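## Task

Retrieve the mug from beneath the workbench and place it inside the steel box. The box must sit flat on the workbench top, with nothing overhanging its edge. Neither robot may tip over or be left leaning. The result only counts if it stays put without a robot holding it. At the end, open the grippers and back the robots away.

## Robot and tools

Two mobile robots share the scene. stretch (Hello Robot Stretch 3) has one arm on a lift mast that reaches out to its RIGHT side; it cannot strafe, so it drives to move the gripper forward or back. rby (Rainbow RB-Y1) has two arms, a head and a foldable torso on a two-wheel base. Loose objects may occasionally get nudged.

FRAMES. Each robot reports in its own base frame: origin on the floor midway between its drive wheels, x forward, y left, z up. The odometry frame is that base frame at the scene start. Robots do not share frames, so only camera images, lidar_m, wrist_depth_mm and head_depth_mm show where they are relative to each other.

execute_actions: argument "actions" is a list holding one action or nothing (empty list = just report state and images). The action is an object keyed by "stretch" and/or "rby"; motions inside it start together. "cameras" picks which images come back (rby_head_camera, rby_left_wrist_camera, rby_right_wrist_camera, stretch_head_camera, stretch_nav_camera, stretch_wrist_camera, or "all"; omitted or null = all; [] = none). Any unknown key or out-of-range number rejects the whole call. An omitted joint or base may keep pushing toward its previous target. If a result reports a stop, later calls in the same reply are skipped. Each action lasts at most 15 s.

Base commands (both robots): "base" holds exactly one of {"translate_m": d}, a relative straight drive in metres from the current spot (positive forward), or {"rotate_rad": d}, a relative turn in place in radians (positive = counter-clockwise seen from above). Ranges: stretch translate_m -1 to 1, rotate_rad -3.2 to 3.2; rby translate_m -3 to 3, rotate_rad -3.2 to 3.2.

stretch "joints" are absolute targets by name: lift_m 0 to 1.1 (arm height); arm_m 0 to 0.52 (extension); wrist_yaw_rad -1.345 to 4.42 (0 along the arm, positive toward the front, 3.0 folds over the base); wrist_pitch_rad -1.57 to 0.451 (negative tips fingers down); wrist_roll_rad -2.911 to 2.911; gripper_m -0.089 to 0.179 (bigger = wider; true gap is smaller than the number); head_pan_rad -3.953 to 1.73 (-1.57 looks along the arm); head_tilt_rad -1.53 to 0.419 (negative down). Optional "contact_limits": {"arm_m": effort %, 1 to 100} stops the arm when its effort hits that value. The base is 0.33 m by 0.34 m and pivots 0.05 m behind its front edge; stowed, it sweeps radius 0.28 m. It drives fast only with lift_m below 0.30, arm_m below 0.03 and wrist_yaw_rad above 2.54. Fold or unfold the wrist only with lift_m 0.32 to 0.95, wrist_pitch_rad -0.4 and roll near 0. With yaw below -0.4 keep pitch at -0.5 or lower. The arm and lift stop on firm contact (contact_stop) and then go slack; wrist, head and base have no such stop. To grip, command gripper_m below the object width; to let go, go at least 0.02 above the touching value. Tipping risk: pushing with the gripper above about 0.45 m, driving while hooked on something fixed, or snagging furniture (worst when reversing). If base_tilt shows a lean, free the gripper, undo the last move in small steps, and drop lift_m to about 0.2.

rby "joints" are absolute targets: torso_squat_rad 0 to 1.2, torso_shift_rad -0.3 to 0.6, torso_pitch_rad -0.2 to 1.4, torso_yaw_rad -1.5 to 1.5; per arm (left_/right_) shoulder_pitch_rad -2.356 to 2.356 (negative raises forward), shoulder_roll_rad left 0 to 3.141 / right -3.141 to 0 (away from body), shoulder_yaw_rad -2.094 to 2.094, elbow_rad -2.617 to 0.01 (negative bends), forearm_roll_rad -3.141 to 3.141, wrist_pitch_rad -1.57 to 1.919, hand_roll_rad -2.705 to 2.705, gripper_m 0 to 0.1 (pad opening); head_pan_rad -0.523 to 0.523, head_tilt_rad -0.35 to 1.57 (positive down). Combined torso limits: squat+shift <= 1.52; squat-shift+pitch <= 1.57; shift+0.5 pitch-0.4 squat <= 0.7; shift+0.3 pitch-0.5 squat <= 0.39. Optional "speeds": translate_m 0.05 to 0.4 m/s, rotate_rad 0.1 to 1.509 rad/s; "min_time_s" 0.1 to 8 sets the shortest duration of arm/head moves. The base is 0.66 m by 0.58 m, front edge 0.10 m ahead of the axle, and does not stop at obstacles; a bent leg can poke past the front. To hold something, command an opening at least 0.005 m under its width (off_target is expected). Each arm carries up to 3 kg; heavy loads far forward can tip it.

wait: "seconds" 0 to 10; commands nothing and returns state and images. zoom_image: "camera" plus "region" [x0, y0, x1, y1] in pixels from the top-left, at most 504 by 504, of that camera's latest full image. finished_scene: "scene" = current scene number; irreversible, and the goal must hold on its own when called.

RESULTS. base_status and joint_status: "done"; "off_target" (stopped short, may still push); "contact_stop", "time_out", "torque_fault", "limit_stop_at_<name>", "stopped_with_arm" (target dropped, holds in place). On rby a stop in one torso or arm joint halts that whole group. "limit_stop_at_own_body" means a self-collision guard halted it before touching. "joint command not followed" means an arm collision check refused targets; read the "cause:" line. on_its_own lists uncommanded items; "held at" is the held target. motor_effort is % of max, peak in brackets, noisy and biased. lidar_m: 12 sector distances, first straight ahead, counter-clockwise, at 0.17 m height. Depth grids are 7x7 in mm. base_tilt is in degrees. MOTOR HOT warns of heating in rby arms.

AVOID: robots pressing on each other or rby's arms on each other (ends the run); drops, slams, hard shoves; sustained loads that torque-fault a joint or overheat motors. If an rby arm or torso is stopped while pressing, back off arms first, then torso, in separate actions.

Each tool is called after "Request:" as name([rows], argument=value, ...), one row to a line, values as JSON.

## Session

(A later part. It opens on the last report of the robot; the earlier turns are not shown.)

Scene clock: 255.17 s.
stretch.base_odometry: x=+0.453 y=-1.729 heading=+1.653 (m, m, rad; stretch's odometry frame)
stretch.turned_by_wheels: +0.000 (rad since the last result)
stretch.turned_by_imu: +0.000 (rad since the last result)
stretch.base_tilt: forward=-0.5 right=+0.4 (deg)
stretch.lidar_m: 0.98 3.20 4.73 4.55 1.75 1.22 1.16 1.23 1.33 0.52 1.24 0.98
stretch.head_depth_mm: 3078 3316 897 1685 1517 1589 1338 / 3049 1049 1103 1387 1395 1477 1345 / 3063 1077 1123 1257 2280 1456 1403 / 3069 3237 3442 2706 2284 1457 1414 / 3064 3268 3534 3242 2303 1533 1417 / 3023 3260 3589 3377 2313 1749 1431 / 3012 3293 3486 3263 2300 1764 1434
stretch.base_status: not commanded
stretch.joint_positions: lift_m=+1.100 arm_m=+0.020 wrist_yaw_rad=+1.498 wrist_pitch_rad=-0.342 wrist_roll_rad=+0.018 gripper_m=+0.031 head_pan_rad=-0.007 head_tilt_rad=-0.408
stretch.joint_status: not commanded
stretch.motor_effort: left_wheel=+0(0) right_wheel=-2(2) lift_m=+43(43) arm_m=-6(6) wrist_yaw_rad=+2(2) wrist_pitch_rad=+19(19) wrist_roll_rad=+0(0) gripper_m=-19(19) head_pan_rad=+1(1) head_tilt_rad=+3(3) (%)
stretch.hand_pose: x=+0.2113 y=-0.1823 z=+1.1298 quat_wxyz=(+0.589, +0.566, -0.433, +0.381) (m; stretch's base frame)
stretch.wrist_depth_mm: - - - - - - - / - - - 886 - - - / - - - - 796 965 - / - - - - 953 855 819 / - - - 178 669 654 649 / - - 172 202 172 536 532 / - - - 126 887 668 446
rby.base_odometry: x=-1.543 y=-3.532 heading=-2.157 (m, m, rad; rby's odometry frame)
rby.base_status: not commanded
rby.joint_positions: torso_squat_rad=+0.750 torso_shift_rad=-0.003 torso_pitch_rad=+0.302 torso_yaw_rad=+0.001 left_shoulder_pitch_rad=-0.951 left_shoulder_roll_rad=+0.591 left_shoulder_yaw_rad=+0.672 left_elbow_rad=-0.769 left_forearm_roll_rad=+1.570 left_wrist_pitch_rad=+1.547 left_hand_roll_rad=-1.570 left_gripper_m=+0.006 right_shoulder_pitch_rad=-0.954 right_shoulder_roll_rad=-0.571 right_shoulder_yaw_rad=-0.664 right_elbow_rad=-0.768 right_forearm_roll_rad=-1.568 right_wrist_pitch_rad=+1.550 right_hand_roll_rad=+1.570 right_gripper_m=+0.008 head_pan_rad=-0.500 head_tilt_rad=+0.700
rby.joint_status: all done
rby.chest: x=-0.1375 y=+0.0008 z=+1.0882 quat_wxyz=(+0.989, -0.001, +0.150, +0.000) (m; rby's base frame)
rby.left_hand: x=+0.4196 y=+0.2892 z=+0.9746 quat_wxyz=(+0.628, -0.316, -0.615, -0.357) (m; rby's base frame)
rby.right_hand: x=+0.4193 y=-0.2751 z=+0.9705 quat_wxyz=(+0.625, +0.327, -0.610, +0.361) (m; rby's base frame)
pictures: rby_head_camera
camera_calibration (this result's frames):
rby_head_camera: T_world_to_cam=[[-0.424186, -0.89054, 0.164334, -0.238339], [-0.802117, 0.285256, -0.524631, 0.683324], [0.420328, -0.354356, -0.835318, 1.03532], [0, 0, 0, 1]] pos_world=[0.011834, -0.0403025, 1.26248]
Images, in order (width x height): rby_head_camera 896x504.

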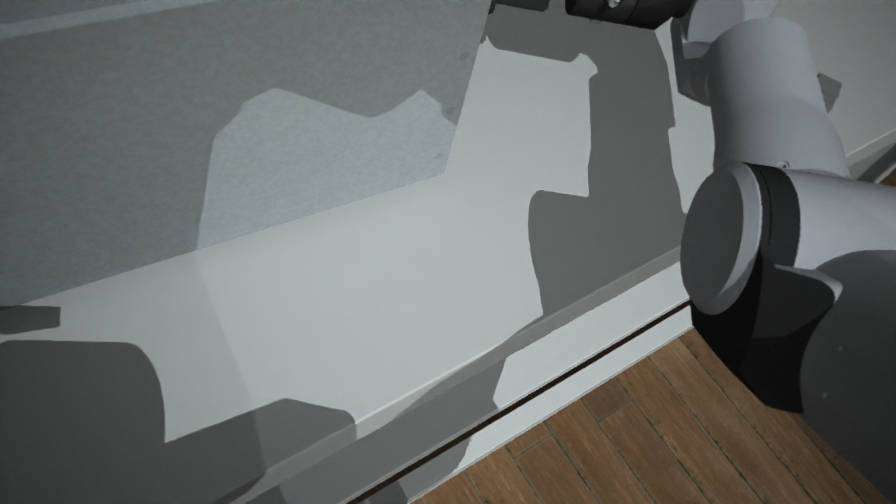

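Request:
execute_actions([
  {"rby":{"joints":{"torso_squat_rad":0.772}}},
], cameras=["rby_head_camera"])

Request:
execute_actions([
  {"rby":{"joints":{"left_gripper_m":0.06,"right_gripper_m":0.06}}},
], cameras=["rby_head_camera"])

Request:
execute_actions([
  {"rby":{"joints":{"left_shoulder_roll_rad":0.8,"right_shoulder_roll_rad":-0.78,"head_pan_rad":0,"head_tilt_rad":0.1}}},
], cameras=["rby_left_wrist_camera","rby_right_wrist_camera"])

Request:
execute_actions([
  {"rby":{"base":{"translate_m":-1.5}},"stretch":{"joints":{"head_pan_rad":-0.8,"head_tilt_rad":-0.5}}},
], cameras=["rby_head_camera","stretch_nav_camera"])

Scene clock: 261.03 s.
stretch.base_odometry: x=+0.453 y=-1.729 heading=+1.653 (m, m, rad; stretch's odometry frame)
stretch.turned_by_wheels: +0.000 (rad since the last result)
stretch.turned_by_imu: -0.001 (rad since the last result)
stretch.base_tilt: forward=-0.5 right=+0.4 (deg)
stretch.lidar_m: 0.98 3.21 4.74 4.56 1.74 1.23 1.16 1.23 1.33 0.52 1.24 0.98
stretch.head_depth_mm: 3127 3270 902 1662 1524 1583 1342 / 3076 1103 933 1940 1403 1466 1336 / 3061 1246 1120 1265 2260 1456 1400 / 3029 3285 3489 1319 2269 1458 1416 / 3043 3271 3535 3318 2300 1530 1431 / 2998 3256 3530 3313 2307 1753 1423 / 3017 3250 3426 3261 2316 1757 1430
stretch.base_status: not commanded
stretch.joint_positions: lift_m=+1.100 arm_m=+0.020 wrist_yaw_rad=+1.498 wrist_pitch_rad=-0.342 wrist_roll_rad=+0.018 gripper_m=+0.031 head_pan_rad=-0.007 head_tilt_rad=-0.408
stretch.joint_status: not commanded
stretch.motor_effort: left_wheel=+0(0) right_wheel=-2(2) lift_m=+43(43) arm_m=-6(6) wrist_yaw_rad=+2(1) wrist_pitch_rad=+19(19) wrist_roll_rad=+0(0) gripper_m=-18(19) head_pan_rad=+1(2) head_tilt_rad=+3(3) (%)
stretch.hand_pose: x=+0.2113 y=-0.1823 z=+1.1298 quat_wxyz=(+0.589, +0.566, -0.433, +0.381) (m; stretch's base frame)
stretch.wrist_depth_mm: - - - - - - - / - - - 865 - - - / - - - - 825 979 - / - - - - 986 853 843 / - - - 178 653 661 670 / - - 173 207 171 546 542 / - - - 126 883 645 454
rby.base_odometry: x=-1.543 y=-3.532 heading=-2.157 (m, m, rad; rby's odometry frame)
rby.base_status: not commanded
rby.joint_positions: torso_squat_rad=+0.772 torso_shift_rad=-0.003 torso_pitch_rad=+0.302 torso_yaw_rad=+0.001 left_shoulder_pitch_rad=-0.951 left_shoulder_roll_rad=+0.591 left_shoulder_yaw_rad=+0.672 left_elbow_rad=-0.769 left_forearm_roll_rad=+1.570 left_wrist_pitch_rad=+1.547 left_hand_roll_rad=-1.570 left_gripper_m=+0.006 right_shoulder_pitch_rad=-0.954 right_shoulder_roll_rad=-0.571 right_shoulder_yaw_rad=-0.664 right_elbow_rad=-0.768 right_forearm_roll_rad=-1.568 right_wrist_pitch_rad=+1.550 right_hand_roll_rad=+1.570 right_gripper_m=+0.008 head_pan_rad=-0.500 head_tilt_rad=+0.700
rby.joint_status: all done
rby.chest: x=-0.1375 y=+0.0008 z=+1.0776 quat_wxyz=(+0.989, -0.001, +0.150, +0.000) (m; rby's base frame)
rby.left_hand: x=+0.4196 y=+0.2892 z=+0.9640 quat_wxyz=(+0.627, -0.316, -0.615, -0.357) (m; rby's base frame)
rby.right_hand: x=+0.4193 y=-0.2751 z=+0.9599 quat_wxyz=(+0.625, +0.327, -0.610, +0.361) (m; rby's base frame)
pictures: rby_head_camera
camera_calibration (this result's frames):
rby_head_camera: T_world_to_cam=[[-0.424189, -0.89054, 0.164325, -0.236581], [-0.80211, 0.285259, -0.524641, 0.67779], [0.420338, -0.354353, -0.835314, 1.02643], [0, 0, 0, 1]] pos_world=[0.0118603, -0.0403119, 1.25186]
Images, in order (width x height): rby_head_camera 896x504.

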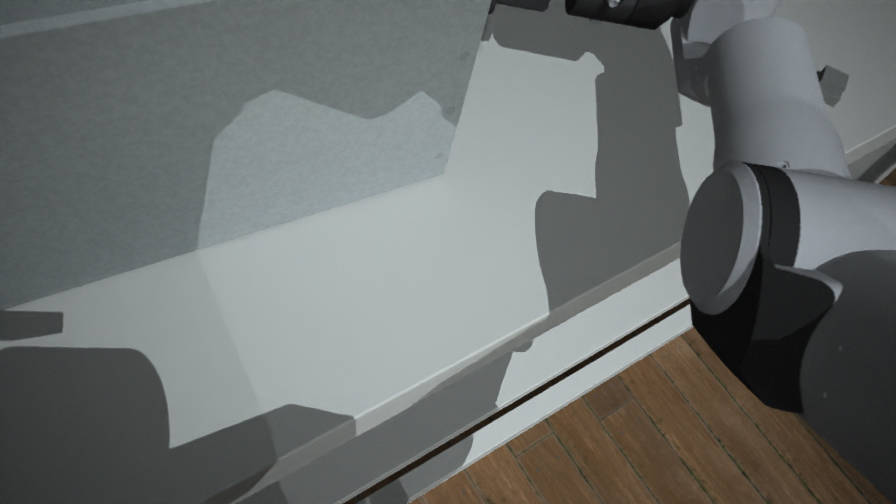

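Scene clock: 262.10 s.
stretch.base_odometry: x=+0.453 y=-1.729 heading=+1.653 (m, m, rad; stretch's odometry frame)
stretch.turned_by_wheels: +0.000 (rad since the last result)
stretch.turned_by_imu: +0.000 (rad since the last result)
stretch.base_tilt: forward=-0.5 right=+0.4 (deg)
stretch.lidar_m: 0.98 3.20 4.77 4.57 1.74 1.22 1.16 1.23 1.32 0.52 1.24 0.98
stretch.head_depth_mm: 3050 3326 900 1694 1541 1579 1339 / 3041 1112 933 1944 1399 1465 1338 / 3089 1079 1119 1254 2249 1452 1397 / 3024 3226 3454 1314 2294 1468 1409 / 3070 3265 3549 3281 2265 1529 1421 / 3005 3241 3536 3326 2290 1761 1429 / 3025 3287 3436 3335 2330 1766 1425
stretch.base_status: not commanded
stretch.joint_positions: lift_m=+1.100 arm_m=+0.020 wrist_yaw_rad=+1.498 wrist_pitch_rad=-0.342 wrist_roll_rad=+0.018 gripper_m=+0.031 head_pan_rad=-0.007 head_tilt_rad=-0.408
stretch.joint_status: not commanded
stretch.motor_effort: left_wheel=+0(1) right_wheel=-3(2) lift_m=+43(43) arm_m=-7(6) wrist_yaw_rad=+1(2) wrist_pitch_rad=+19(19) wrist_roll_rad=+0(0) gripper_m=-19(18) head_pan_rad=+2(2) head_tilt_rad=+3(3) (%)
stretch.hand_pose: x=+0.2113 y=-0.1823 z=+1.1298 quat_wxyz=(+0.589, +0.566, -0.433, +0.381) (m; stretch's base frame)
stretch.wrist_depth_mm: - - - - - - - / - - - 827 - - - / - - - - 819 952 - / - - - - 952 857 857 / - - - 178 645 649 657 / - - 173 205 172 541 533 / - - - 126 914 686 462
rby.base_odometry: x=-1.543 y=-3.532 heading=-2.157 (m, m, rad; rby's odometry frame)
rby.base_status: not commanded
rby.joint_positions: torso_squat_rad=+0.772 torso_shift_rad=-0.004 torso_pitch_rad=+0.300 torso_yaw_rad=+0.001 left_shoulder_pitch_rad=-0.954 left_shoulder_roll_rad=+0.592 left_shoulder_yaw_rad=+0.672 left_elbow_rad=-0.770 left_forearm_roll_rad=+1.572 left_wrist_pitch_rad=+1.547 left_hand_roll_rad=-1.570 left_gripper_m=+0.060 right_shoulder_pitch_rad=-0.956 right_shoulder_roll_rad=-0.573 right_shoulder_yaw_rad=-0.665 right_elbow_rad=-0.770 right_forearm_roll_rad=-1.570 right_wrist_pitch_rad=+1.550 right_hand_roll_rad=+1.570 right_gripper_m=+0.060 head_pan_rad=-0.500 head_tilt_rad=+0.700
rby.joint_status: all done
rby.chest: x=-0.1383 y=+0.0007 z=+1.0777 quat_wxyz=(+0.989, -0.001, +0.150, +0.000) (m; rby's base frame)
rby.left_hand: x=+0.4197 y=+0.2891 z=+0.9676 quat_wxyz=(+0.625, -0.315, -0.617, -0.359) (m; rby's base frame)
rby.right_hand: x=+0.4193 y=-0.2760 z=+0.9631 quat_wxyz=(+0.623, +0.325, -0.613, +0.361) (m; rby's base frame)
pictures: rby_head_camera
camera_calibration (this result's frames):
rby_head_camera: T_world_to_cam=[[-0.424575, -0.890513, 0.163472, -0.236143], [-0.801176, 0.285428, -0.525974, 0.678776], [0.421726, -0.354285, -0.834643, 1.02628], [0, 0, 0, 1]] pos_world=[0.0107487, -0.0404334, 1.2522]
Images, in order (width x height): rby_head_camera 896x504.

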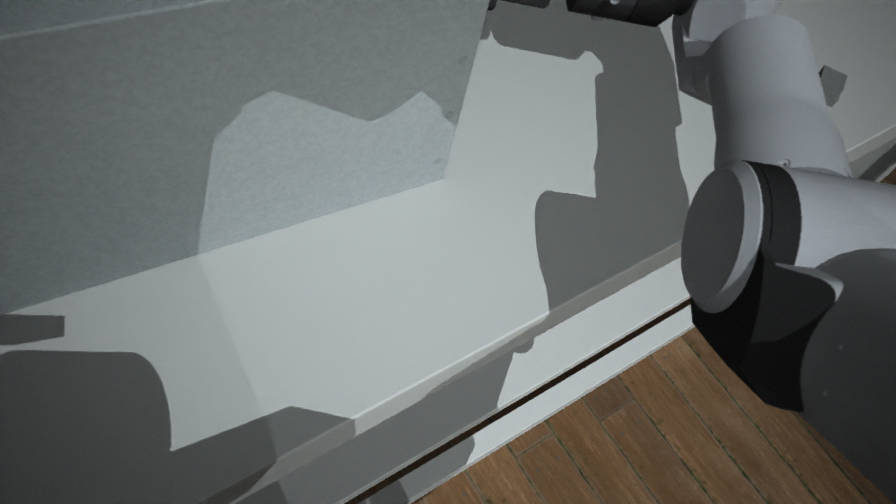

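Scene clock: 263.17 s.
stretch.base_odometry: x=+0.453 y=-1.729 heading=+1.653 (m, m, rad; stretch's odometry frame)
stretch.turned_by_wheels: +0.000 (rad since the last result)
stretch.turned_by_imu: +0.000 (rad since the last result)
stretch.base_tilt: forward=-0.5 right=+0.3 (deg)
stretch.lidar_m: 0.98 3.20 4.75 4.56 1.74 1.23 1.16 1.23 1.32 0.52 1.24 0.98
stretch.head_depth_mm: 3061 3278 878 1683 1530 1592 1336 / 3052 1112 930 1951 1398 1466 1346 / 3023 1083 1119 1258 2236 1457 1408 / 3025 3235 3517 1317 2304 1464 1416 / 3045 3306 3540 3256 2308 1527 1417 / 3039 3239 3502 3334 2280 1759 1435 / 3049 3232 3417 3335 2296 1766 1432
stretch.base_status: not commanded
stretch.joint_positions: lift_m=+1.100 arm_m=+0.020 wrist_yaw_rad=+1.498 wrist_pitch_rad=-0.342 wrist_roll_rad=+0.018 gripper_m=+0.031 head_pan_rad=-0.007 head_tilt_rad=-0.408
stretch.joint_status: not commanded
stretch.motor_effort: left_wheel=+0(1) right_wheel=-2(2) lift_m=+42(43) arm_m=-6(6) wrist_yaw_rad=+1(2) wrist_pitch_rad=+19(19) wrist_roll_rad=+0(0) gripper_m=-18(19) head_pan_rad=+2(2) head_tilt_rad=+3(3) (%)
stretch.hand_pose: x=+0.2113 y=-0.1823 z=+1.1298 quat_wxyz=(+0.589, +0.566, -0.433, +0.381) (m; stretch's base frame)
stretch.wrist_depth_mm: - - - - - - - / - - - 830 - - - / - - - - 984 1000 - / - - - - 967 842 809 / - - - 178 662 664 674 / - - 173 204 172 542 531 / - - - 126 891 667 458
rby.base_odometry: x=-1.543 y=-3.532 heading=-2.157 (m, m, rad; rby's odometry frame)
rby.base_status: not commanded
rby.joint_positions: torso_squat_rad=+0.772 torso_shift_rad=-0.004 torso_pitch_rad=+0.300 torso_yaw_rad=+0.001 left_shoulder_pitch_rad=-0.954 left_shoulder_roll_rad=+0.800 left_shoulder_yaw_rad=+0.672 left_elbow_rad=-0.771 left_forearm_roll_rad=+1.572 left_wrist_pitch_rad=+1.547 left_hand_roll_rad=-1.570 left_gripper_m=+0.060 right_shoulder_pitch_rad=-0.957 right_shoulder_roll_rad=-0.780 right_shoulder_yaw_rad=-0.665 right_elbow_rad=-0.770 right_forearm_roll_rad=-1.570 right_wrist_pitch_rad=+1.550 right_hand_roll_rad=+1.570 right_gripper_m=+0.060 head_pan_rad=+0.000 head_tilt_rad=+0.100
rby.joint_status: all done
rby.chest: x=-0.1385 y=+0.0008 z=+1.0777 quat_wxyz=(+0.989, -0.001, +0.149, +0.000) (m; rby's base frame)
rby.left_hand: x=+0.4157 y=+0.3780 z=+1.0173 quat_wxyz=(+0.650, -0.216, -0.622, -0.379) (m; rby's base frame)
rby.right_hand: x=+0.4172 y=-0.3650 z=+1.0117 quat_wxyz=(+0.648, +0.227, -0.618, +0.383) (m; rby's base frame)
pictures: rby_left_wrist_camera, rby_right_wrist_camera
camera_calibration (this result's frames):
rby_left_wrist_camera: T_world_to_cam=[[-0.0358074, -0.256826, 0.965794, -0.865032], [-0.998624, 0.0462382, -0.0247289, 0.447506], [-0.0383056, -0.965351, -0.258128, 0.727879], [0, 0, 0, 1]] pos_world=[0.443798, 0.459805, 1.0344]
rby_right_wrist_camera: T_world_to_cam=[[0.0451584, -0.191408, -0.980471, 0.90544], [-0.99871, 0.0141547, -0.0487617, 0.503105], [0.0232116, 0.981408, -0.190522, 0.626595], [0, 0, 0, 1]] pos_world=[0.447024, -0.448758, 1.03167]
Images, in order (width x height): rby_left_wrist_camera 644x364, rby_right_wrist_camera 644x364.

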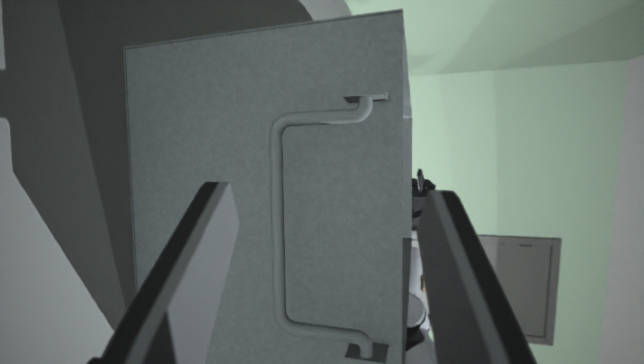

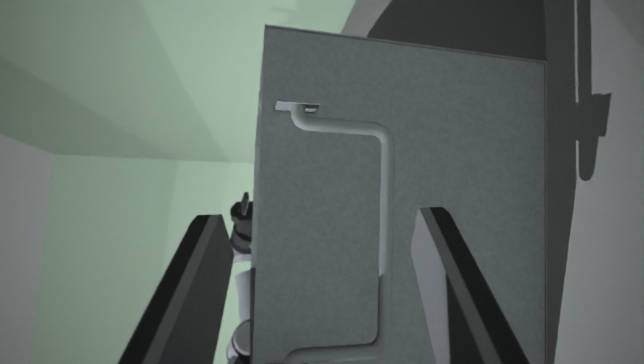

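Scene clock: 268.47 s.
stretch.base_odometry: x=+0.453 y=-1.729 heading=+1.653 (m, m, rad; stretch's odometry frame)
stretch.turned_by_wheels: +0.000 (rad since the last result)
stretch.turned_by_imu: -0.001 (rad since the last result)
stretch.base_tilt: forward=-0.5 right=+0.3 (deg)
stretch.lidar_m: 1.87 1.57 1.54 4.54 1.74 1.23 1.16 1.23 1.33 0.52 1.24 1.33
stretch.head_depth_mm: 1170 1264 1337 939 - 978 883 / 1262 1362 1402 1002 727 1004 950 / 1368 1476 1485 1036 312 1037 1299 / 1489 1624 1411 991 315 1476 1303 / 1625 1775 1217 999 308 1485 1336 / 1807 1973 1163 1122 1478 1611 1349 / 2014 2213 1289 1433 1615 1624 1346
stretch.base_status: not commanded
stretch.joint_positions: lift_m=+1.100 arm_m=+0.020 wrist_yaw_rad=+1.498 wrist_pitch_rad=-0.342 wrist_roll_rad=+0.018 gripper_m=+0.031 head_pan_rad=-0.793 head_tilt_rad=-0.494
stretch.joint_status: all done
stretch.motor_effort: left_wheel=+1(1) right_wheel=-2(2) lift_m=+43(43) arm_m=-6(6) wrist_yaw_rad=+2(2) wrist_pitch_rad=+19(19) wrist_roll_rad=+0(0) gripper_m=-19(20) head_pan_rad=-4(35) head_tilt_rad=-2(9) (%)
stretch.hand_pose: x=+0.2113 y=-0.1823 z=+1.1298 quat_wxyz=(+0.589, +0.566, -0.433, +0.381) (m; stretch's base frame)
stretch.wrist_depth_mm: - - - - - - - / - - - - - - - / - - - - - - - / - - - - 967 841 837 / - - - 178 661 647 660 / - - 173 204 172 541 546 / - - - 126 902 662 448
rby.base_odometry: x=-0.713 y=-2.283 heading=-2.158 (m, m, rad; rby's odometry frame)
rby.base_status: done
rby.joint_positions: torso_squat_rad=+0.772 torso_shift_rad=-0.004 torso_pitch_rad=+0.300 torso_yaw_rad=+0.001 left_shoulder_pitch_rad=-0.954 left_shoulder_roll_rad=+0.800 left_shoulder_yaw_rad=+0.672 left_elbow_rad=-0.771 left_forearm_roll_rad=+1.572 left_wrist_pitch_rad=+1.547 left_hand_roll_rad=-1.570 left_gripper_m=+0.060 right_shoulder_pitch_rad=-0.957 right_shoulder_roll_rad=-0.780 right_shoulder_yaw_rad=-0.665 right_elbow_rad=-0.770 right_forearm_roll_rad=-1.570 right_wrist_pitch_rad=+1.550 right_hand_roll_rad=+1.570 right_gripper_m=+0.060 head_pan_rad=+0.000 head_tilt_rad=+0.100
rby.joint_status: not commanded
rby.chest: x=-0.1385 y=+0.0008 z=+1.0777 quat_wxyz=(+0.989, -0.001, +0.149, +0.000) (m; rby's base frame)
rby.left_hand: x=+0.4157 y=+0.3780 z=+1.0173 quat_wxyz=(+0.650, -0.216, -0.622, -0.379) (m; rby's base frame)
rby.right_hand: x=+0.4172 y=-0.3649 z=+1.0117 quat_wxyz=(+0.648, +0.227, -0.618, +0.383) (m; rby's base frame)
pictures: rby_head_camera, stretch_nav_camera (sideways: a quarter turn counterclockwise sets it upright)
camera_calibration (this result's frames):
rby_head_camera: T_world_to_cam=[[0.0189162, -0.999115, 0.0375631, -0.0512444], [-0.423836, -0.0420403, -0.904763, 1.17906], [0.905541, 0.00119411, -0.424256, 0.536317], [0, 0, 0, 1]] pos_world=[0.0150391, -0.00227149, 1.29623]
stretch_nav_camera: T_world_to_cam=[[0.332973, -0.324671, 0.885278, -1.10964], [-0.711531, -0.702584, 0.00995397, 0.0461075], [0.618751, -0.633217, -0.464955, 0.564179], [0, 0, 0, 1]] pos_world=[0.053201, 0.0293746, 1.2442]
Images, in order (width x height): rby_head_camera 896x504, stretch_nav_camera 672x504.

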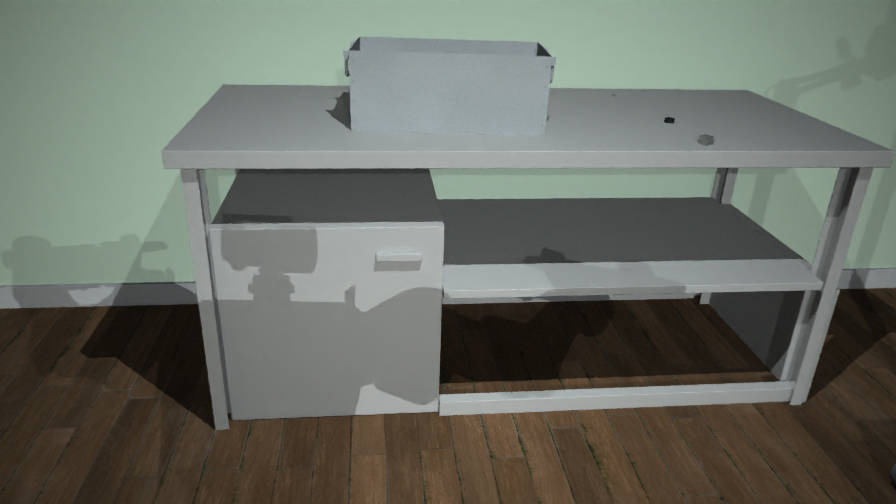

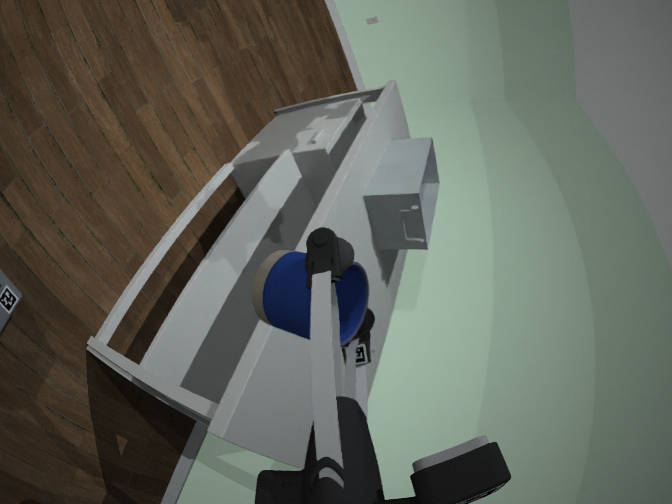

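Request:
execute_actions([
  {"rby":{"base":{"translate_m":-0.5}},"stretch":{"base":{"translate_m":1.0},"joints":{"head_pan_rad":-1.57,"head_tilt_rad":-0.5,"wrist_pitch_rad":-0.05,"wrist_yaw_rad":0}}},
], cameras=[])

Request:
execute_actions([
  {"stretch":{"base":{"translate_m":0.2},"joints":{"arm_m":0.15}}},
], cameras=["rby_head_camera","stretch_nav_camera","stretch_wrist_camera"])

Scene clock: 284.47 s.
stretch.base_odometry: x=+0.370 y=-0.732 heading=+1.653 (m, m, rad; stretch's odometry frame)
stretch.turned_by_wheels: +0.000 (rad since the last result)
stretch.turned_by_imu: -0.003 (rad since the last result)
stretch.base_tilt: forward=-0.5 right=+0.3 (deg)
stretch.lidar_m: 2.44 2.30 1.63 1.60 3.20 2.27 2.16 1.02 1.23 0.86 0.56 0.73
stretch.head_depth_mm: 1032 - - - - 995 882 / 1024 - - - - 1003 882 / 1027 - - - - 980 886 / 1038 1143 397 671 707 641 889 / 1049 1141 1205 672 715 643 893 / 1044 1140 1201 680 718 650 859 / 1049 1138 1197 685 724 647 796
stretch.base_status: done
stretch.joint_positions: lift_m=+1.100 arm_m=+0.020 wrist_yaw_rad=+0.002 wrist_pitch_rad=-0.097 wrist_roll_rad=+0.018 gripper_m=+0.031 head_pan_rad=-1.563 head_tilt_rad=-0.494
stretch.joint_status: all done
stretch.motor_effort: left_wheel=+0(4) right_wheel=-3(4) lift_m=+44(43) arm_m=-6(6) wrist_yaw_rad=-1(2) wrist_pitch_rad=+22(21) wrist_roll_rad=+0(0) gripper_m=-18(19) head_pan_rad=-4(34) head_tilt_rad=-2(2) (%)
stretch.hand_pose: x=-0.0210 y=-0.4180 z=+1.1897 quat_wxyz=(+0.700, +0.035, -0.712, -0.034) (m; stretch's base frame)
stretch.wrist_depth_mm: 919 905 874 911 890 933 928 / 911 927 922 961 964 963 963 / 992 944 980 983 - - - / 967 988 - - - - - / 997 663 658 177 - - - / 517 686 171 202 172 751 751 / 435 434 426 124 576 589 585
rby.base_odometry: x=-0.436 y=-1.866 heading=-2.159 (m, m, rad; rby's odometry frame)
rby.base_status: done
rby.joint_positions: torso_squat_rad=+0.772 torso_shift_rad=-0.004 torso_pitch_rad=+0.300 torso_yaw_rad=+0.001 left_shoulder_pitch_rad=-0.954 left_shoulder_roll_rad=+0.800 left_shoulder_yaw_rad=+0.672 left_elbow_rad=-0.771 left_forearm_roll_rad=+1.572 left_wrist_pitch_rad=+1.547 left_hand_roll_rad=-1.570 left_gripper_m=+0.060 right_shoulder_pitch_rad=-0.957 right_shoulder_roll_rad=-0.780 right_shoulder_yaw_rad=-0.665 right_elbow_rad=-0.770 right_forearm_roll_rad=-1.570 right_wrist_pitch_rad=+1.550 right_hand_roll_rad=+1.570 right_gripper_m=+0.060 head_pan_rad=+0.000 head_tilt_rad=+0.100
rby.joint_status: not commanded
rby.chest: x=-0.1385 y=+0.0008 z=+1.0777 quat_wxyz=(+0.989, -0.001, +0.149, +0.000) (m; rby's base frame)
rby.left_hand: x=+0.4157 y=+0.3779 z=+1.0173 quat_wxyz=(+0.650, -0.216, -0.622, -0.379) (m; rby's base frame)
rby.right_hand: x=+0.4172 y=-0.3649 z=+1.0117 quat_wxyz=(+0.648, +0.227, -0.618, +0.383) (m; rby's base frame)
pictures: none
No camera images: the call's "cameras" was empty. Leave "cameras" out to get every camera's image.

Scene clock: 287.97 s.
stretch.base_odometry: x=+0.354 y=-0.533 heading=+1.653 (m, m, rad; stretch's odometry frame)
stretch.turned_by_wheels: +0.000 (rad since the last result)
stretch.turned_by_imu: -0.001 (rad since the last result)
stretch.base_tilt: forward=-0.5 right=+0.4 (deg)
stretch.lidar_m: 2.24 2.12 1.61 1.58 3.49 2.48 2.37 1.20 1.22 0.52 0.54 0.72
stretch.head_depth_mm: - - - 662 696 628 879 / - - - 669 701 634 883 / 1021 - - 676 707 638 886 / 1028 1130 894 682 716 641 832 / 1047 1135 1195 687 720 644 791 / 1044 1135 1187 693 729 625 804 / 1034 1129 1232 715 747 630 803
stretch.base_status: done
stretch.joint_positions: lift_m=+1.100 arm_m=+0.150 wrist_yaw_rad=+0.001 wrist_pitch_rad=-0.097 wrist_roll_rad=+0.018 gripper_m=+0.031 head_pan_rad=-1.563 head_tilt_rad=-0.494
stretch.joint_status: all done
stretch.motor_effort: left_wheel=+0(5) right_wheel=-3(3) lift_m=+43(43) arm_m=+5(6) wrist_yaw_rad=+0(0) wrist_pitch_rad=+21(22) wrist_roll_rad=+0(0) gripper_m=-18(18) head_pan_rad=-4(4) head_tilt_rad=-2(2) (%)
stretch.hand_pose: x=-0.0213 y=-0.5473 z=+1.1897 quat_wxyz=(+0.700, +0.034, -0.712, -0.035) (m; stretch's base frame)
stretch.wrist_depth_mm: 744 769 764 765 810 791 831 / 786 778 837 835 837 843 871 / 788 838 839 842 882 925 925 / 837 828 870 877 902 912 948 / 885 894 919 179 953 951 978 / 810 549 172 202 172 701 750 / 580 448 585 124 566 465 586
rby.base_odometry: x=-0.436 y=-1.866 heading=-2.159 (m, m, rad; rby's odometry frame)
rby.base_status: not commanded
rby.joint_positions: torso_squat_rad=+0.772 torso_shift_rad=-0.004 torso_pitch_rad=+0.300 torso_yaw_rad=+0.001 left_shoulder_pitch_rad=-0.954 left_shoulder_roll_rad=+0.800 left_shoulder_yaw_rad=+0.672 left_elbow_rad=-0.771 left_forearm_roll_rad=+1.572 left_wrist_pitch_rad=+1.547 left_hand_roll_rad=-1.570 left_gripper_m=+0.060 right_shoulder_pitch_rad=-0.957 right_shoulder_roll_rad=-0.780 right_shoulder_yaw_rad=-0.665 right_elbow_rad=-0.770 right_forearm_roll_rad=-1.570 right_wrist_pitch_rad=+1.550 right_hand_roll_rad=+1.570 right_gripper_m=+0.060 head_pan_rad=+0.000 head_tilt_rad=+0.100
rby.joint_status: not commanded
rby.chest: x=-0.1385 y=+0.0008 z=+1.0777 quat_wxyz=(+0.989, -0.001, +0.149, +0.000) (m; rby's base frame)
rby.left_hand: x=+0.4157 y=+0.3779 z=+1.0173 quat_wxyz=(+0.650, -0.216, -0.622, -0.379) (m; rby's base frame)
rby.right_hand: x=+0.4172 y=-0.3649 z=+1.0117 quat_wxyz=(+0.648, +0.227, -0.618, +0.383) (m; rby's base frame)
pictures: rby_head_camera, stretch_nav_camera (sideways: a quarter turn counterclockwise sets it upright), stretch_wrist_camera
camera_calibration (this result's frames):
rby_head_camera: T_world_to_cam=[[0.0189211, -0.999115, 0.0375623, -0.0512424], [-0.423824, -0.0420416, -0.904768, 1.17906], [0.905547, 0.00119946, -0.424244, 0.53631], [0, 0, 0, 1]] pos_world=[0.0150314, -0.00227068, 1.29623]
stretch_nav_camera: T_world_to_cam=[[0.0129173, -0.465234, 0.885093, -1.10745], [-0.999912, -0.00882642, 0.00995355, 0.0478672], [0.00318147, -0.885144, -0.465307, 0.568392], [0, 0, 0, 1]] pos_world=[0.0603599, -0.0116908, 1.24419]
stretch_wrist_camera: T_world_to_cam=[[-0.997921, 0.0212298, -0.060849, 0.0619393], [0.0642566, 0.255422, -0.964692, 1.32705], [-0.00493807, -0.966597, -0.256255, -0.0566425], [0, 0, 0, 1]] pos_world=[-0.023741, -0.395024, 1.26945]
Images, in order (width x height): rby_head_camera 896x504, stretch_nav_camera 672x504, stretch_wrist_camera 644x364.

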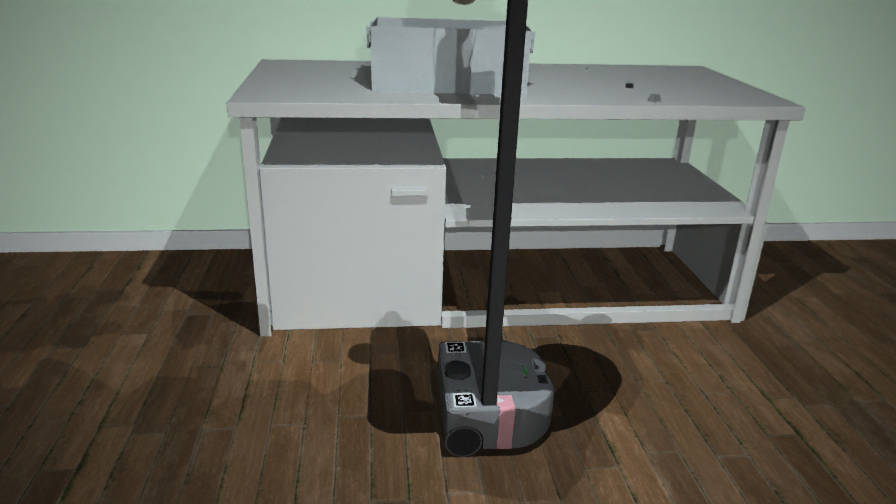

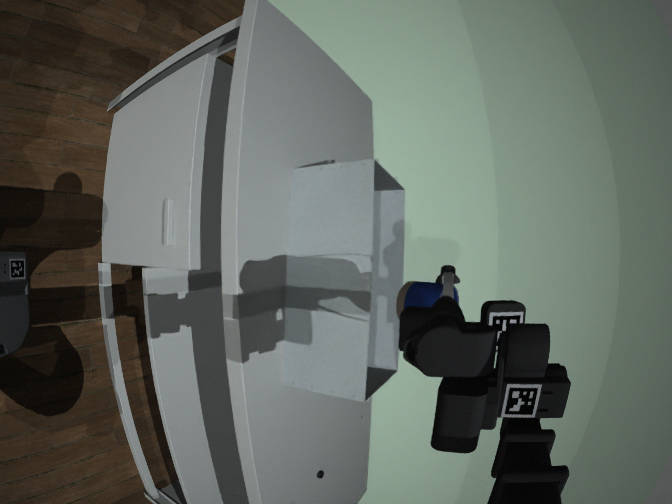

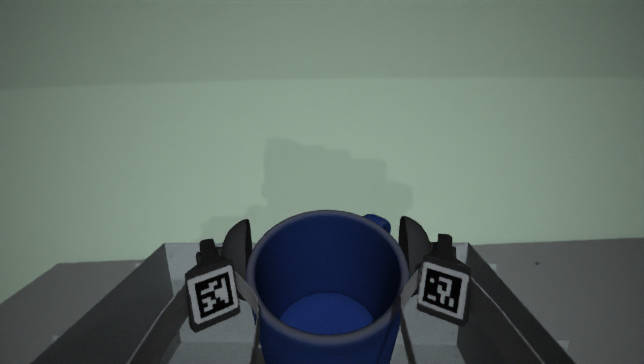

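Request:
execute_actions([
  {"stretch":{"base":{"translate_m":-0.07},"joints":{"arm_m":0.52,"wrist_yaw_rad":1.5,"wrist_pitch_rad":0}},"rby":{"joints":{"head_tilt_rad":-0.2}}},
], cameras=[])

Request:
execute_actions([
  {"stretch":{"joints":{"wrist_pitch_rad":-0.6}}},
], cameras=["rby_head_camera","stretch_nav_camera","stretch_wrist_camera"])

Scene clock: 298.63 s.
stretch.base_odometry: x=+0.360 y=-0.603 heading=+1.653 (m, m, rad; stretch's odometry frame)
stretch.turned_by_wheels: +0.000 (rad since the last result)
stretch.turned_by_imu: -0.002 (rad since the last result)
stretch.base_tilt: forward=-0.5 right=+0.4 (deg)
stretch.lidar_m: 2.30 2.18 1.61 1.59 3.40 2.41 2.30 1.14 1.23 0.53 0.54 0.72
stretch.head_depth_mm: - 1144 1235 842 716 628 878 / 1027 1142 885 662 698 632 882 / 1021 1168 897 670 704 636 885 / 1033 1110 903 676 707 641 890 / 1029 1124 1194 681 718 643 814 / 1045 1117 1191 688 723 647 793 / 1037 1087 888 693 728 631 808
stretch.base_status: done
stretch.joint_positions: lift_m=+1.100 arm_m=+0.520 wrist_yaw_rad=+1.499 wrist_pitch_rad=-0.047 wrist_roll_rad=+0.018 gripper_m=+0.031 head_pan_rad=-1.563 head_tilt_rad=-0.494
stretch.joint_status: all done
stretch.motor_effort: left_wheel=+0(3) right_wheel=-2(7) lift_m=+43(43) arm_m=+5(6) wrist_yaw_rad=+1(3) wrist_pitch_rad=+21(24) wrist_roll_rad=+0(0) gripper_m=-18(19) head_pan_rad=-3(4) head_tilt_rad=-2(2) (%)
stretch.hand_pose: x=+0.2328 y=-0.6830 z=+1.2023 quat_wxyz=(+0.525, +0.498, -0.511, +0.465) (m; stretch's base frame)
stretch.wrist_depth_mm: - - - - - 808 574 / - - - - - 817 589 / - - - - - 840 588 / - - - - - 830 580 / - - - 179 - 880 592 / - - 171 200 172 778 626 / - - 623 122 619 644 574
rby.base_odometry: x=-0.436 y=-1.866 heading=-2.159 (m, m, rad; rby's odometry frame)
rby.base_status: not commanded
rby.joint_positions: torso_squat_rad=+0.772 torso_shift_rad=-0.004 torso_pitch_rad=+0.300 torso_yaw_rad=+0.001 left_shoulder_pitch_rad=-0.954 left_shoulder_roll_rad=+0.800 left_shoulder_yaw_rad=+0.672 left_elbow_rad=-0.771 left_forearm_roll_rad=+1.572 left_wrist_pitch_rad=+1.547 left_hand_roll_rad=-1.570 left_gripper_m=+0.060 right_shoulder_pitch_rad=-0.957 right_shoulder_roll_rad=-0.780 right_shoulder_yaw_rad=-0.665 right_elbow_rad=-0.770 right_forearm_roll_rad=-1.570 right_wrist_pitch_rad=+1.550 right_hand_roll_rad=+1.570 right_gripper_m=+0.060 head_pan_rad=+0.000 head_tilt_rad=-0.200
rby.joint_status: all done
rby.chest: x=-0.1385 y=+0.0008 z=+1.0777 quat_wxyz=(+0.989, -0.001, +0.149, +0.000) (m; rby's base frame)
rby.left_hand: x=+0.4157 y=+0.3779 z=+1.0173 quat_wxyz=(+0.650, -0.216, -0.622, -0.379) (m; rby's base frame)
rby.right_hand: x=+0.4172 y=-0.3649 z=+1.0117 quat_wxyz=(+0.648, +0.227, -0.618, +0.383) (m; rby's base frame)
pictures: none
No camera images: the call's "cameras" was empty. Leave "cameras" out to get every camera's image.

Scene clock: 299.80 s.
stretch.base_odometry: x=+0.360 y=-0.603 heading=+1.653 (m, m, rad; stretch's odometry frame)
stretch.turned_by_wheels: +0.000 (rad since the last result)
stretch.turned_by_imu: +0.000 (rad since the last result)
stretch.base_tilt: forward=-0.6 right=+0.4 (deg)
stretch.lidar_m: 2.30 2.18 1.62 1.59 3.39 2.41 2.30 1.14 1.23 0.53 0.54 0.72
stretch.head_depth_mm: - 1151 1244 844 716 630 876 / 1024 1139 887 664 699 635 880 / 1024 1171 895 669 702 637 887 / 1034 1116 897 676 711 640 890 / 1040 1144 911 678 718 644 816 / 1041 1136 1204 679 723 648 791 / 1045 1134 1186 693 729 633 807
stretch.base_status: not commanded
stretch.joint_positions: lift_m=+1.100 arm_m=+0.520 wrist_yaw_rad=+1.499 wrist_pitch_rad=-0.629 wrist_roll_rad=+0.018 gripper_m=+0.031 head_pan_rad=-1.563 head_tilt_rad=-0.494
stretch.joint_status: all done
stretch.motor_effort: left_wheel=+0(0) right_wheel=-3(3) lift_m=+43(43) arm_m=+6(5) wrist_yaw_rad=+2(1) wrist_pitch_rad=+13(20) wrist_roll_rad=+0(0) gripper_m=-19(19) head_pan_rad=-4(4) head_tilt_rad=-2(2) (%)
stretch.hand_pose: x=+0.1711 y=-0.6786 z=+1.0682 quat_wxyz=(+0.639, +0.621, -0.349, +0.292) (m; stretch's base frame)
stretch.wrist_depth_mm: - - - - - 815 582 / - - - - - 729 584 / - - 630 632 322 326 587 / - - 548 347 358 333 525 / - - 470 179 392 357 255 / - - 172 207 171 341 243 / - - 361 125 360 342 243
rby.base_odometry: x=-0.436 y=-1.866 heading=-2.159 (m, m, rad; rby's odometry frame)
rby.base_status: not commanded
rby.joint_positions: torso_squat_rad=+0.772 torso_shift_rad=-0.004 torso_pitch_rad=+0.300 torso_yaw_rad=+0.001 left_shoulder_pitch_rad=-0.954 left_shoulder_roll_rad=+0.800 left_shoulder_yaw_rad=+0.672 left_elbow_rad=-0.771 left_forearm_roll_rad=+1.572 left_wrist_pitch_rad=+1.547 left_hand_roll_rad=-1.570 left_gripper_m=+0.060 right_shoulder_pitch_rad=-0.957 right_shoulder_roll_rad=-0.780 right_shoulder_yaw_rad=-0.665 right_elbow_rad=-0.770 right_forearm_roll_rad=-1.570 right_wrist_pitch_rad=+1.550 right_hand_roll_rad=+1.570 right_gripper_m=+0.060 head_pan_rad=+0.000 head_tilt_rad=-0.200
rby.joint_status: not commanded
rby.chest: x=-0.1385 y=+0.0008 z=+1.0777 quat_wxyz=(+0.989, -0.001, +0.149, +0.000) (m; rby's base frame)
rby.left_hand: x=+0.4157 y=+0.3779 z=+1.0173 quat_wxyz=(+0.650, -0.216, -0.622, -0.379) (m; rby's base frame)
rby.right_hand: x=+0.4172 y=-0.3649 z=+1.0117 quat_wxyz=(+0.648, +0.227, -0.618, +0.383) (m; rby's base frame)
pictures: rby_head_camera, stretch_nav_camera (sideways: a quarter turn counterclockwise sets it upright), stretch_wrist_camera
camera_calibration (this result's frames):
rby_head_camera: T_world_to_cam=[[0.00734532, -0.999121, 0.0412695, -0.0565981], [-0.137485, -0.0418877, -0.989618, 1.30289], [0.990477, 0.00159513, -0.137672, 0.179524], [0, 0, 0, 1]] pos_world=[0.00172814, -0.00225975, 1.31641]
stretch_nav_camera: T_world_to_cam=[[0.0128422, -0.46537, 0.885023, -1.10735], [-0.999913, -0.00866426, 0.00995339, 0.0478674], [0.00303606, -0.885074, -0.465441, 0.568568], [0, 0, 0, 1]] pos_world=[0.0603579, -0.011691, 1.24419]
stretch_wrist_camera: T_world_to_cam=[[-0.121896, -0.991688, -0.0411874, -0.608968], [-0.703276, 0.115578, -0.701459, 0.986199], [0.700389, -0.0565388, -0.711519, 0.769431], [0, 0, 0, 1]] pos_world=[0.0804386, -0.674387, 1.21416]
Images, in order (width x height): rby_head_camera 896x504, stretch_nav_camera 672x504, stretch_wrist_camera 644x364.

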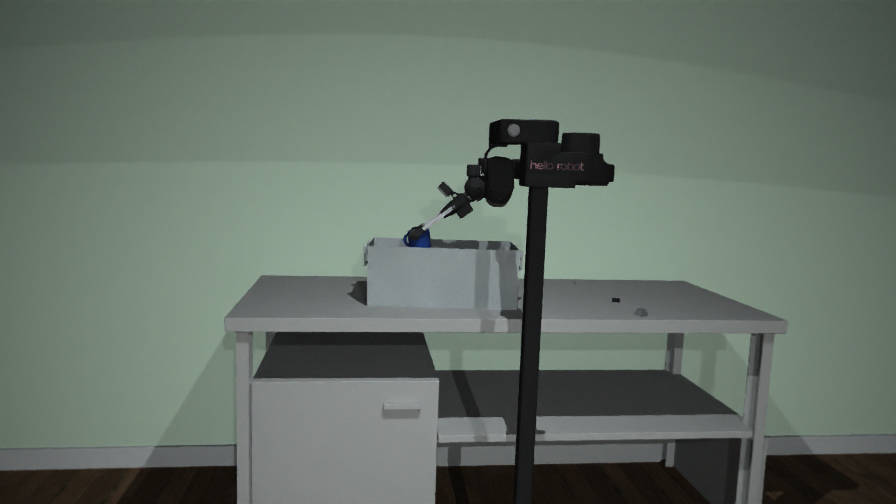

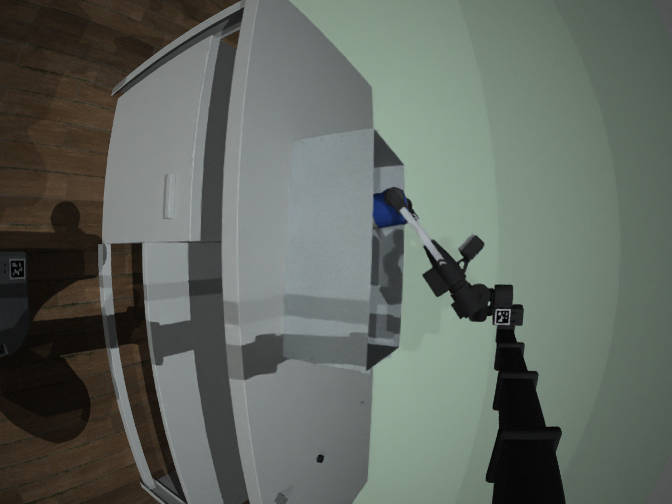

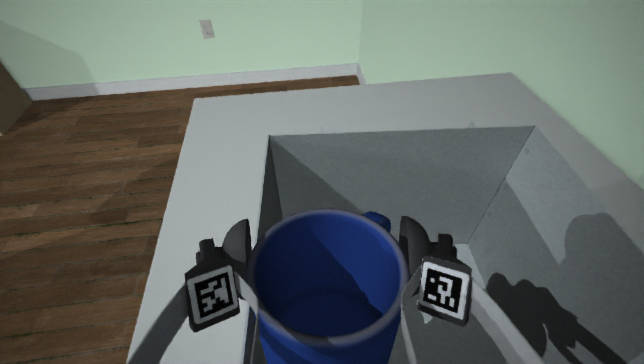

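Request:
execute_actions([
  {"stretch":{"joints":{"wrist_yaw_rad":1.05}}},
], cameras=[])

Request:
execute_actions([
  {"stretch":{"joints":{"wrist_pitch_rad":-0.85,"lift_m":1.0}}},
], cameras=["rby_head_camera","stretch_nav_camera","stretch_wrist_camera"])

Scene clock: 303.53 s.
stretch.base_odometry: x=+0.360 y=-0.603 heading=+1.653 (m, m, rad; stretch's odometry frame)
stretch.turned_by_wheels: +0.000 (rad since the last result)
stretch.turned_by_imu: -0.001 (rad since the last result)
stretch.base_tilt: forward=-0.5 right=+0.4 (deg)
stretch.lidar_m: 2.31 2.18 1.61 1.59 3.40 2.41 2.29 1.14 1.23 0.53 0.54 0.72
stretch.head_depth_mm: - 1145 1239 843 716 630 879 / 1027 1139 887 662 699 634 886 / 1023 1175 900 669 706 637 888 / 1032 1111 897 675 711 640 889 / 1039 1147 883 681 716 645 813 / 1043 1134 1194 687 723 646 793 / 1042 1131 1191 696 731 630 809
stretch.base_status: not commanded
stretch.joint_positions: lift_m=+1.100 arm_m=+0.520 wrist_yaw_rad=+1.052 wrist_pitch_rad=-0.629 wrist_roll_rad=+0.018 gripper_m=+0.031 head_pan_rad=-1.563 head_tilt_rad=-0.494
stretch.joint_status: all done
stretch.motor_effort: left_wheel=+0(0) right_wheel=-3(2) lift_m=+43(43) arm_m=+5(6) wrist_yaw_rad=-1(1) wrist_pitch_rad=+13(14) wrist_roll_rad=+0(0) gripper_m=-19(19) head_pan_rad=-3(4) head_tilt_rad=-2(2) (%)
stretch.hand_pose: x=+0.1461 y=-0.7604 z=+1.0682 quat_wxyz=(+0.687, +0.528, -0.477, +0.143) (m; stretch's base frame)
stretch.wrist_depth_mm: - - - 919 655 493 410 / - - - 804 717 547 436 / - 654 656 352 615 574 459 / 544 289 332 394 315 541 485 / 466 313 364 179 261 439 457 / 415 279 172 206 173 226 412 / 369 212 362 125 353 252 197
rby.base_odometry: x=-0.436 y=-1.866 heading=-2.159 (m, m, rad; rby's odometry frame)
rby.base_status: not commanded
rby.joint_positions: torso_squat_rad=+0.772 torso_shift_rad=-0.004 torso_pitch_rad=+0.300 torso_yaw_rad=+0.001 left_shoulder_pitch_rad=-0.954 left_shoulder_roll_rad=+0.800 left_shoulder_yaw_rad=+0.672 left_elbow_rad=-0.771 left_forearm_roll_rad=+1.572 left_wrist_pitch_rad=+1.547 left_hand_roll_rad=-1.570 left_gripper_m=+0.060 right_shoulder_pitch_rad=-0.957 right_shoulder_roll_rad=-0.780 right_shoulder_yaw_rad=-0.665 right_elbow_rad=-0.770 right_forearm_roll_rad=-1.570 right_wrist_pitch_rad=+1.550 right_hand_roll_rad=+1.570 right_gripper_m=+0.060 head_pan_rad=+0.000 head_tilt_rad=-0.200
rby.joint_status: not commanded
rby.chest: x=-0.1385 y=+0.0008 z=+1.0777 quat_wxyz=(+0.989, -0.001, +0.149, +0.000) (m; rby's base frame)
rby.left_hand: x=+0.4157 y=+0.3779 z=+1.0173 quat_wxyz=(+0.650, -0.216, -0.622, -0.379) (m; rby's base frame)
rby.right_hand: x=+0.4172 y=-0.3649 z=+1.0117 quat_wxyz=(+0.648, +0.227, -0.618, +0.383) (m; rby's base frame)
pictures: none
No camera images: the call's "cameras" was empty. Leave "cameras" out to get every camera's image.

Scene clock: 305.27 s.
stretch.base_odometry: x=+0.360 y=-0.603 heading=+1.653 (m, m, rad; stretch's odometry frame)
stretch.turned_by_wheels: +0.000 (rad since the last result)
stretch.turned_by_imu: +0.000 (rad since the last result)
stretch.base_tilt: forward=-0.5 right=+0.4 (deg)
stretch.lidar_m: 2.30 2.17 1.61 1.59 3.38 2.41 2.30 1.14 1.23 0.53 0.54 0.72
stretch.head_depth_mm: 1047 1136 - 836 716 629 882 / 1046 1117 875 662 699 632 881 / 1049 1117 882 670 704 638 884 / 1048 1126 1199 675 711 641 890 / 1042 1135 1053 681 716 644 815 / 1041 1137 1200 688 723 645 791 / 1038 1135 1192 695 731 632 807
stretch.base_status: not commanded
stretch.joint_positions: lift_m=+1.000 arm_m=+0.520 wrist_yaw_rad=+1.052 wrist_pitch_rad=-0.871 wrist_roll_rad=+0.018 gripper_m=+0.031 head_pan_rad=-1.563 head_tilt_rad=-0.494
stretch.joint_status: all done
stretch.motor_effort: left_wheel=+1(0) right_wheel=-3(2) lift_m=+34(38) arm_m=+5(5) wrist_yaw_rad=-1(1) wrist_pitch_rad=+10(13) wrist_roll_rad=+0(0) gripper_m=-19(18) head_pan_rad=-4(4) head_tilt_rad=-2(2) (%)
stretch.hand_pose: x=+0.1058 y=-0.7374 z=+0.9272 quat_wxyz=(+0.701, +0.580, -0.410, +0.058) (m; stretch's base frame)
stretch.wrist_depth_mm: 213 238 273 315 244 182 143 / 230 273 313 357 276 194 151 / 202 306 337 336 308 212 159 / 174 298 308 305 296 232 170 / 151 238 283 178 273 253 185 / 138 196 172 204 171 251 200 / 125 157 234 126 233 235 215
rby.base_odometry: x=-0.436 y=-1.866 heading=-2.159 (m, m, rad; rby's odometry frame)
rby.base_status: not commanded
rby.joint_positions: torso_squat_rad=+0.772 torso_shift_rad=-0.004 torso_pitch_rad=+0.300 torso_yaw_rad=+0.001 left_shoulder_pitch_rad=-0.954 left_shoulder_roll_rad=+0.800 left_shoulder_yaw_rad=+0.672 left_elbow_rad=-0.771 left_forearm_roll_rad=+1.572 left_wrist_pitch_rad=+1.547 left_hand_roll_rad=-1.570 left_gripper_m=+0.060 right_shoulder_pitch_rad=-0.957 right_shoulder_roll_rad=-0.780 right_shoulder_yaw_rad=-0.665 right_elbow_rad=-0.770 right_forearm_roll_rad=-1.570 right_wrist_pitch_rad=+1.550 right_hand_roll_rad=+1.570 right_gripper_m=+0.060 head_pan_rad=+0.000 head_tilt_rad=-0.200
rby.joint_status: not commanded
rby.chest: x=-0.1385 y=+0.0008 z=+1.0777 quat_wxyz=(+0.989, -0.001, +0.149, +0.000) (m; rby's base frame)
rby.left_hand: x=+0.4157 y=+0.3779 z=+1.0173 quat_wxyz=(+0.650, -0.216, -0.622, -0.379) (m; rby's base frame)
rby.right_hand: x=+0.4172 y=-0.3649 z=+1.0117 quat_wxyz=(+0.648, +0.227, -0.618, +0.383) (m; rby's base frame)
pictures: rby_head_camera, stretch_nav_camera (sideways: a quarter turn counterclockwise sets it upright), stretch_wrist_camera
camera_calibration (this result's frames):
rby_head_camera: T_world_to_cam=[[0.00734509, -0.999121, 0.0412696, -0.0565983], [-0.137485, -0.0418878, -0.989618, 1.30289], [0.990477, 0.00159488, -0.137672, 0.179524], [0, 0, 0, 1]] pos_world=[0.00172815, -0.00225972, 1.31641]
stretch_nav_camera: T_world_to_cam=[[0.0128423, -0.46537, 0.885023, -1.10735], [-0.999913, -0.0086645, 0.00995339, 0.0478674], [0.00303627, -0.885074, -0.465441, 0.568567], [0, 0, 0, 1]] pos_world=[0.0603579, -0.011691, 1.24419]
stretch_wrist_camera: T_world_to_cam=[[-0.545813, -0.837441, -0.0279435, -0.534722], [-0.712243, 0.481263, -0.510976, 0.942197], [0.44136, -0.258995, -0.859141, 0.726552], [0, 0, 0, 1]] pos_world=[0.0585437, -0.71307, 1.09071]
Images, in order (width x height): rby_head_camera 896x504, stretch_nav_camera 672x504, stretch_wrist_camera 644x364.

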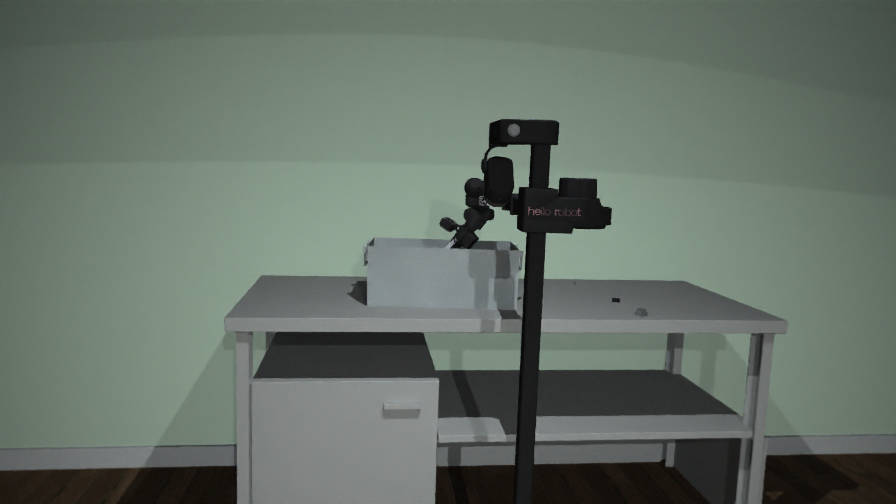

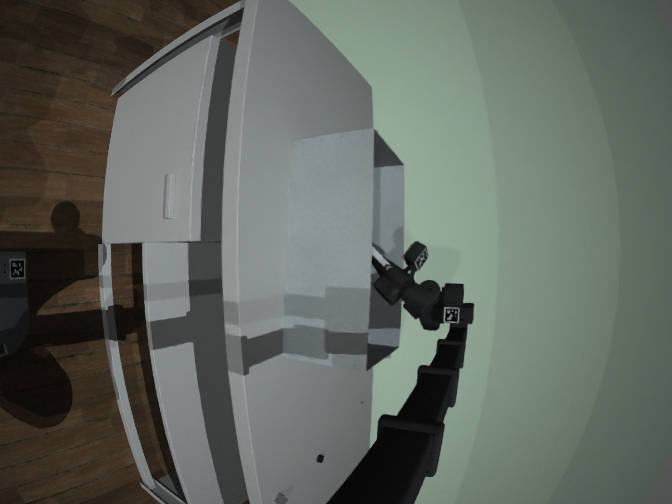

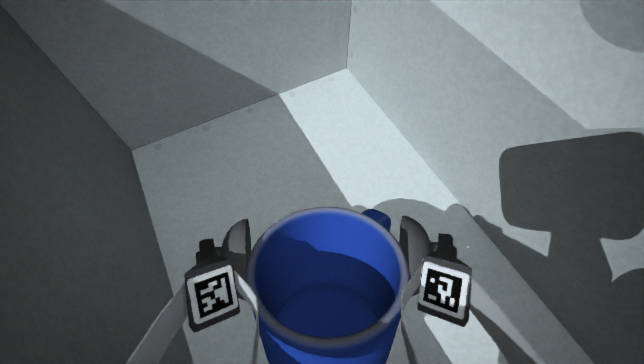

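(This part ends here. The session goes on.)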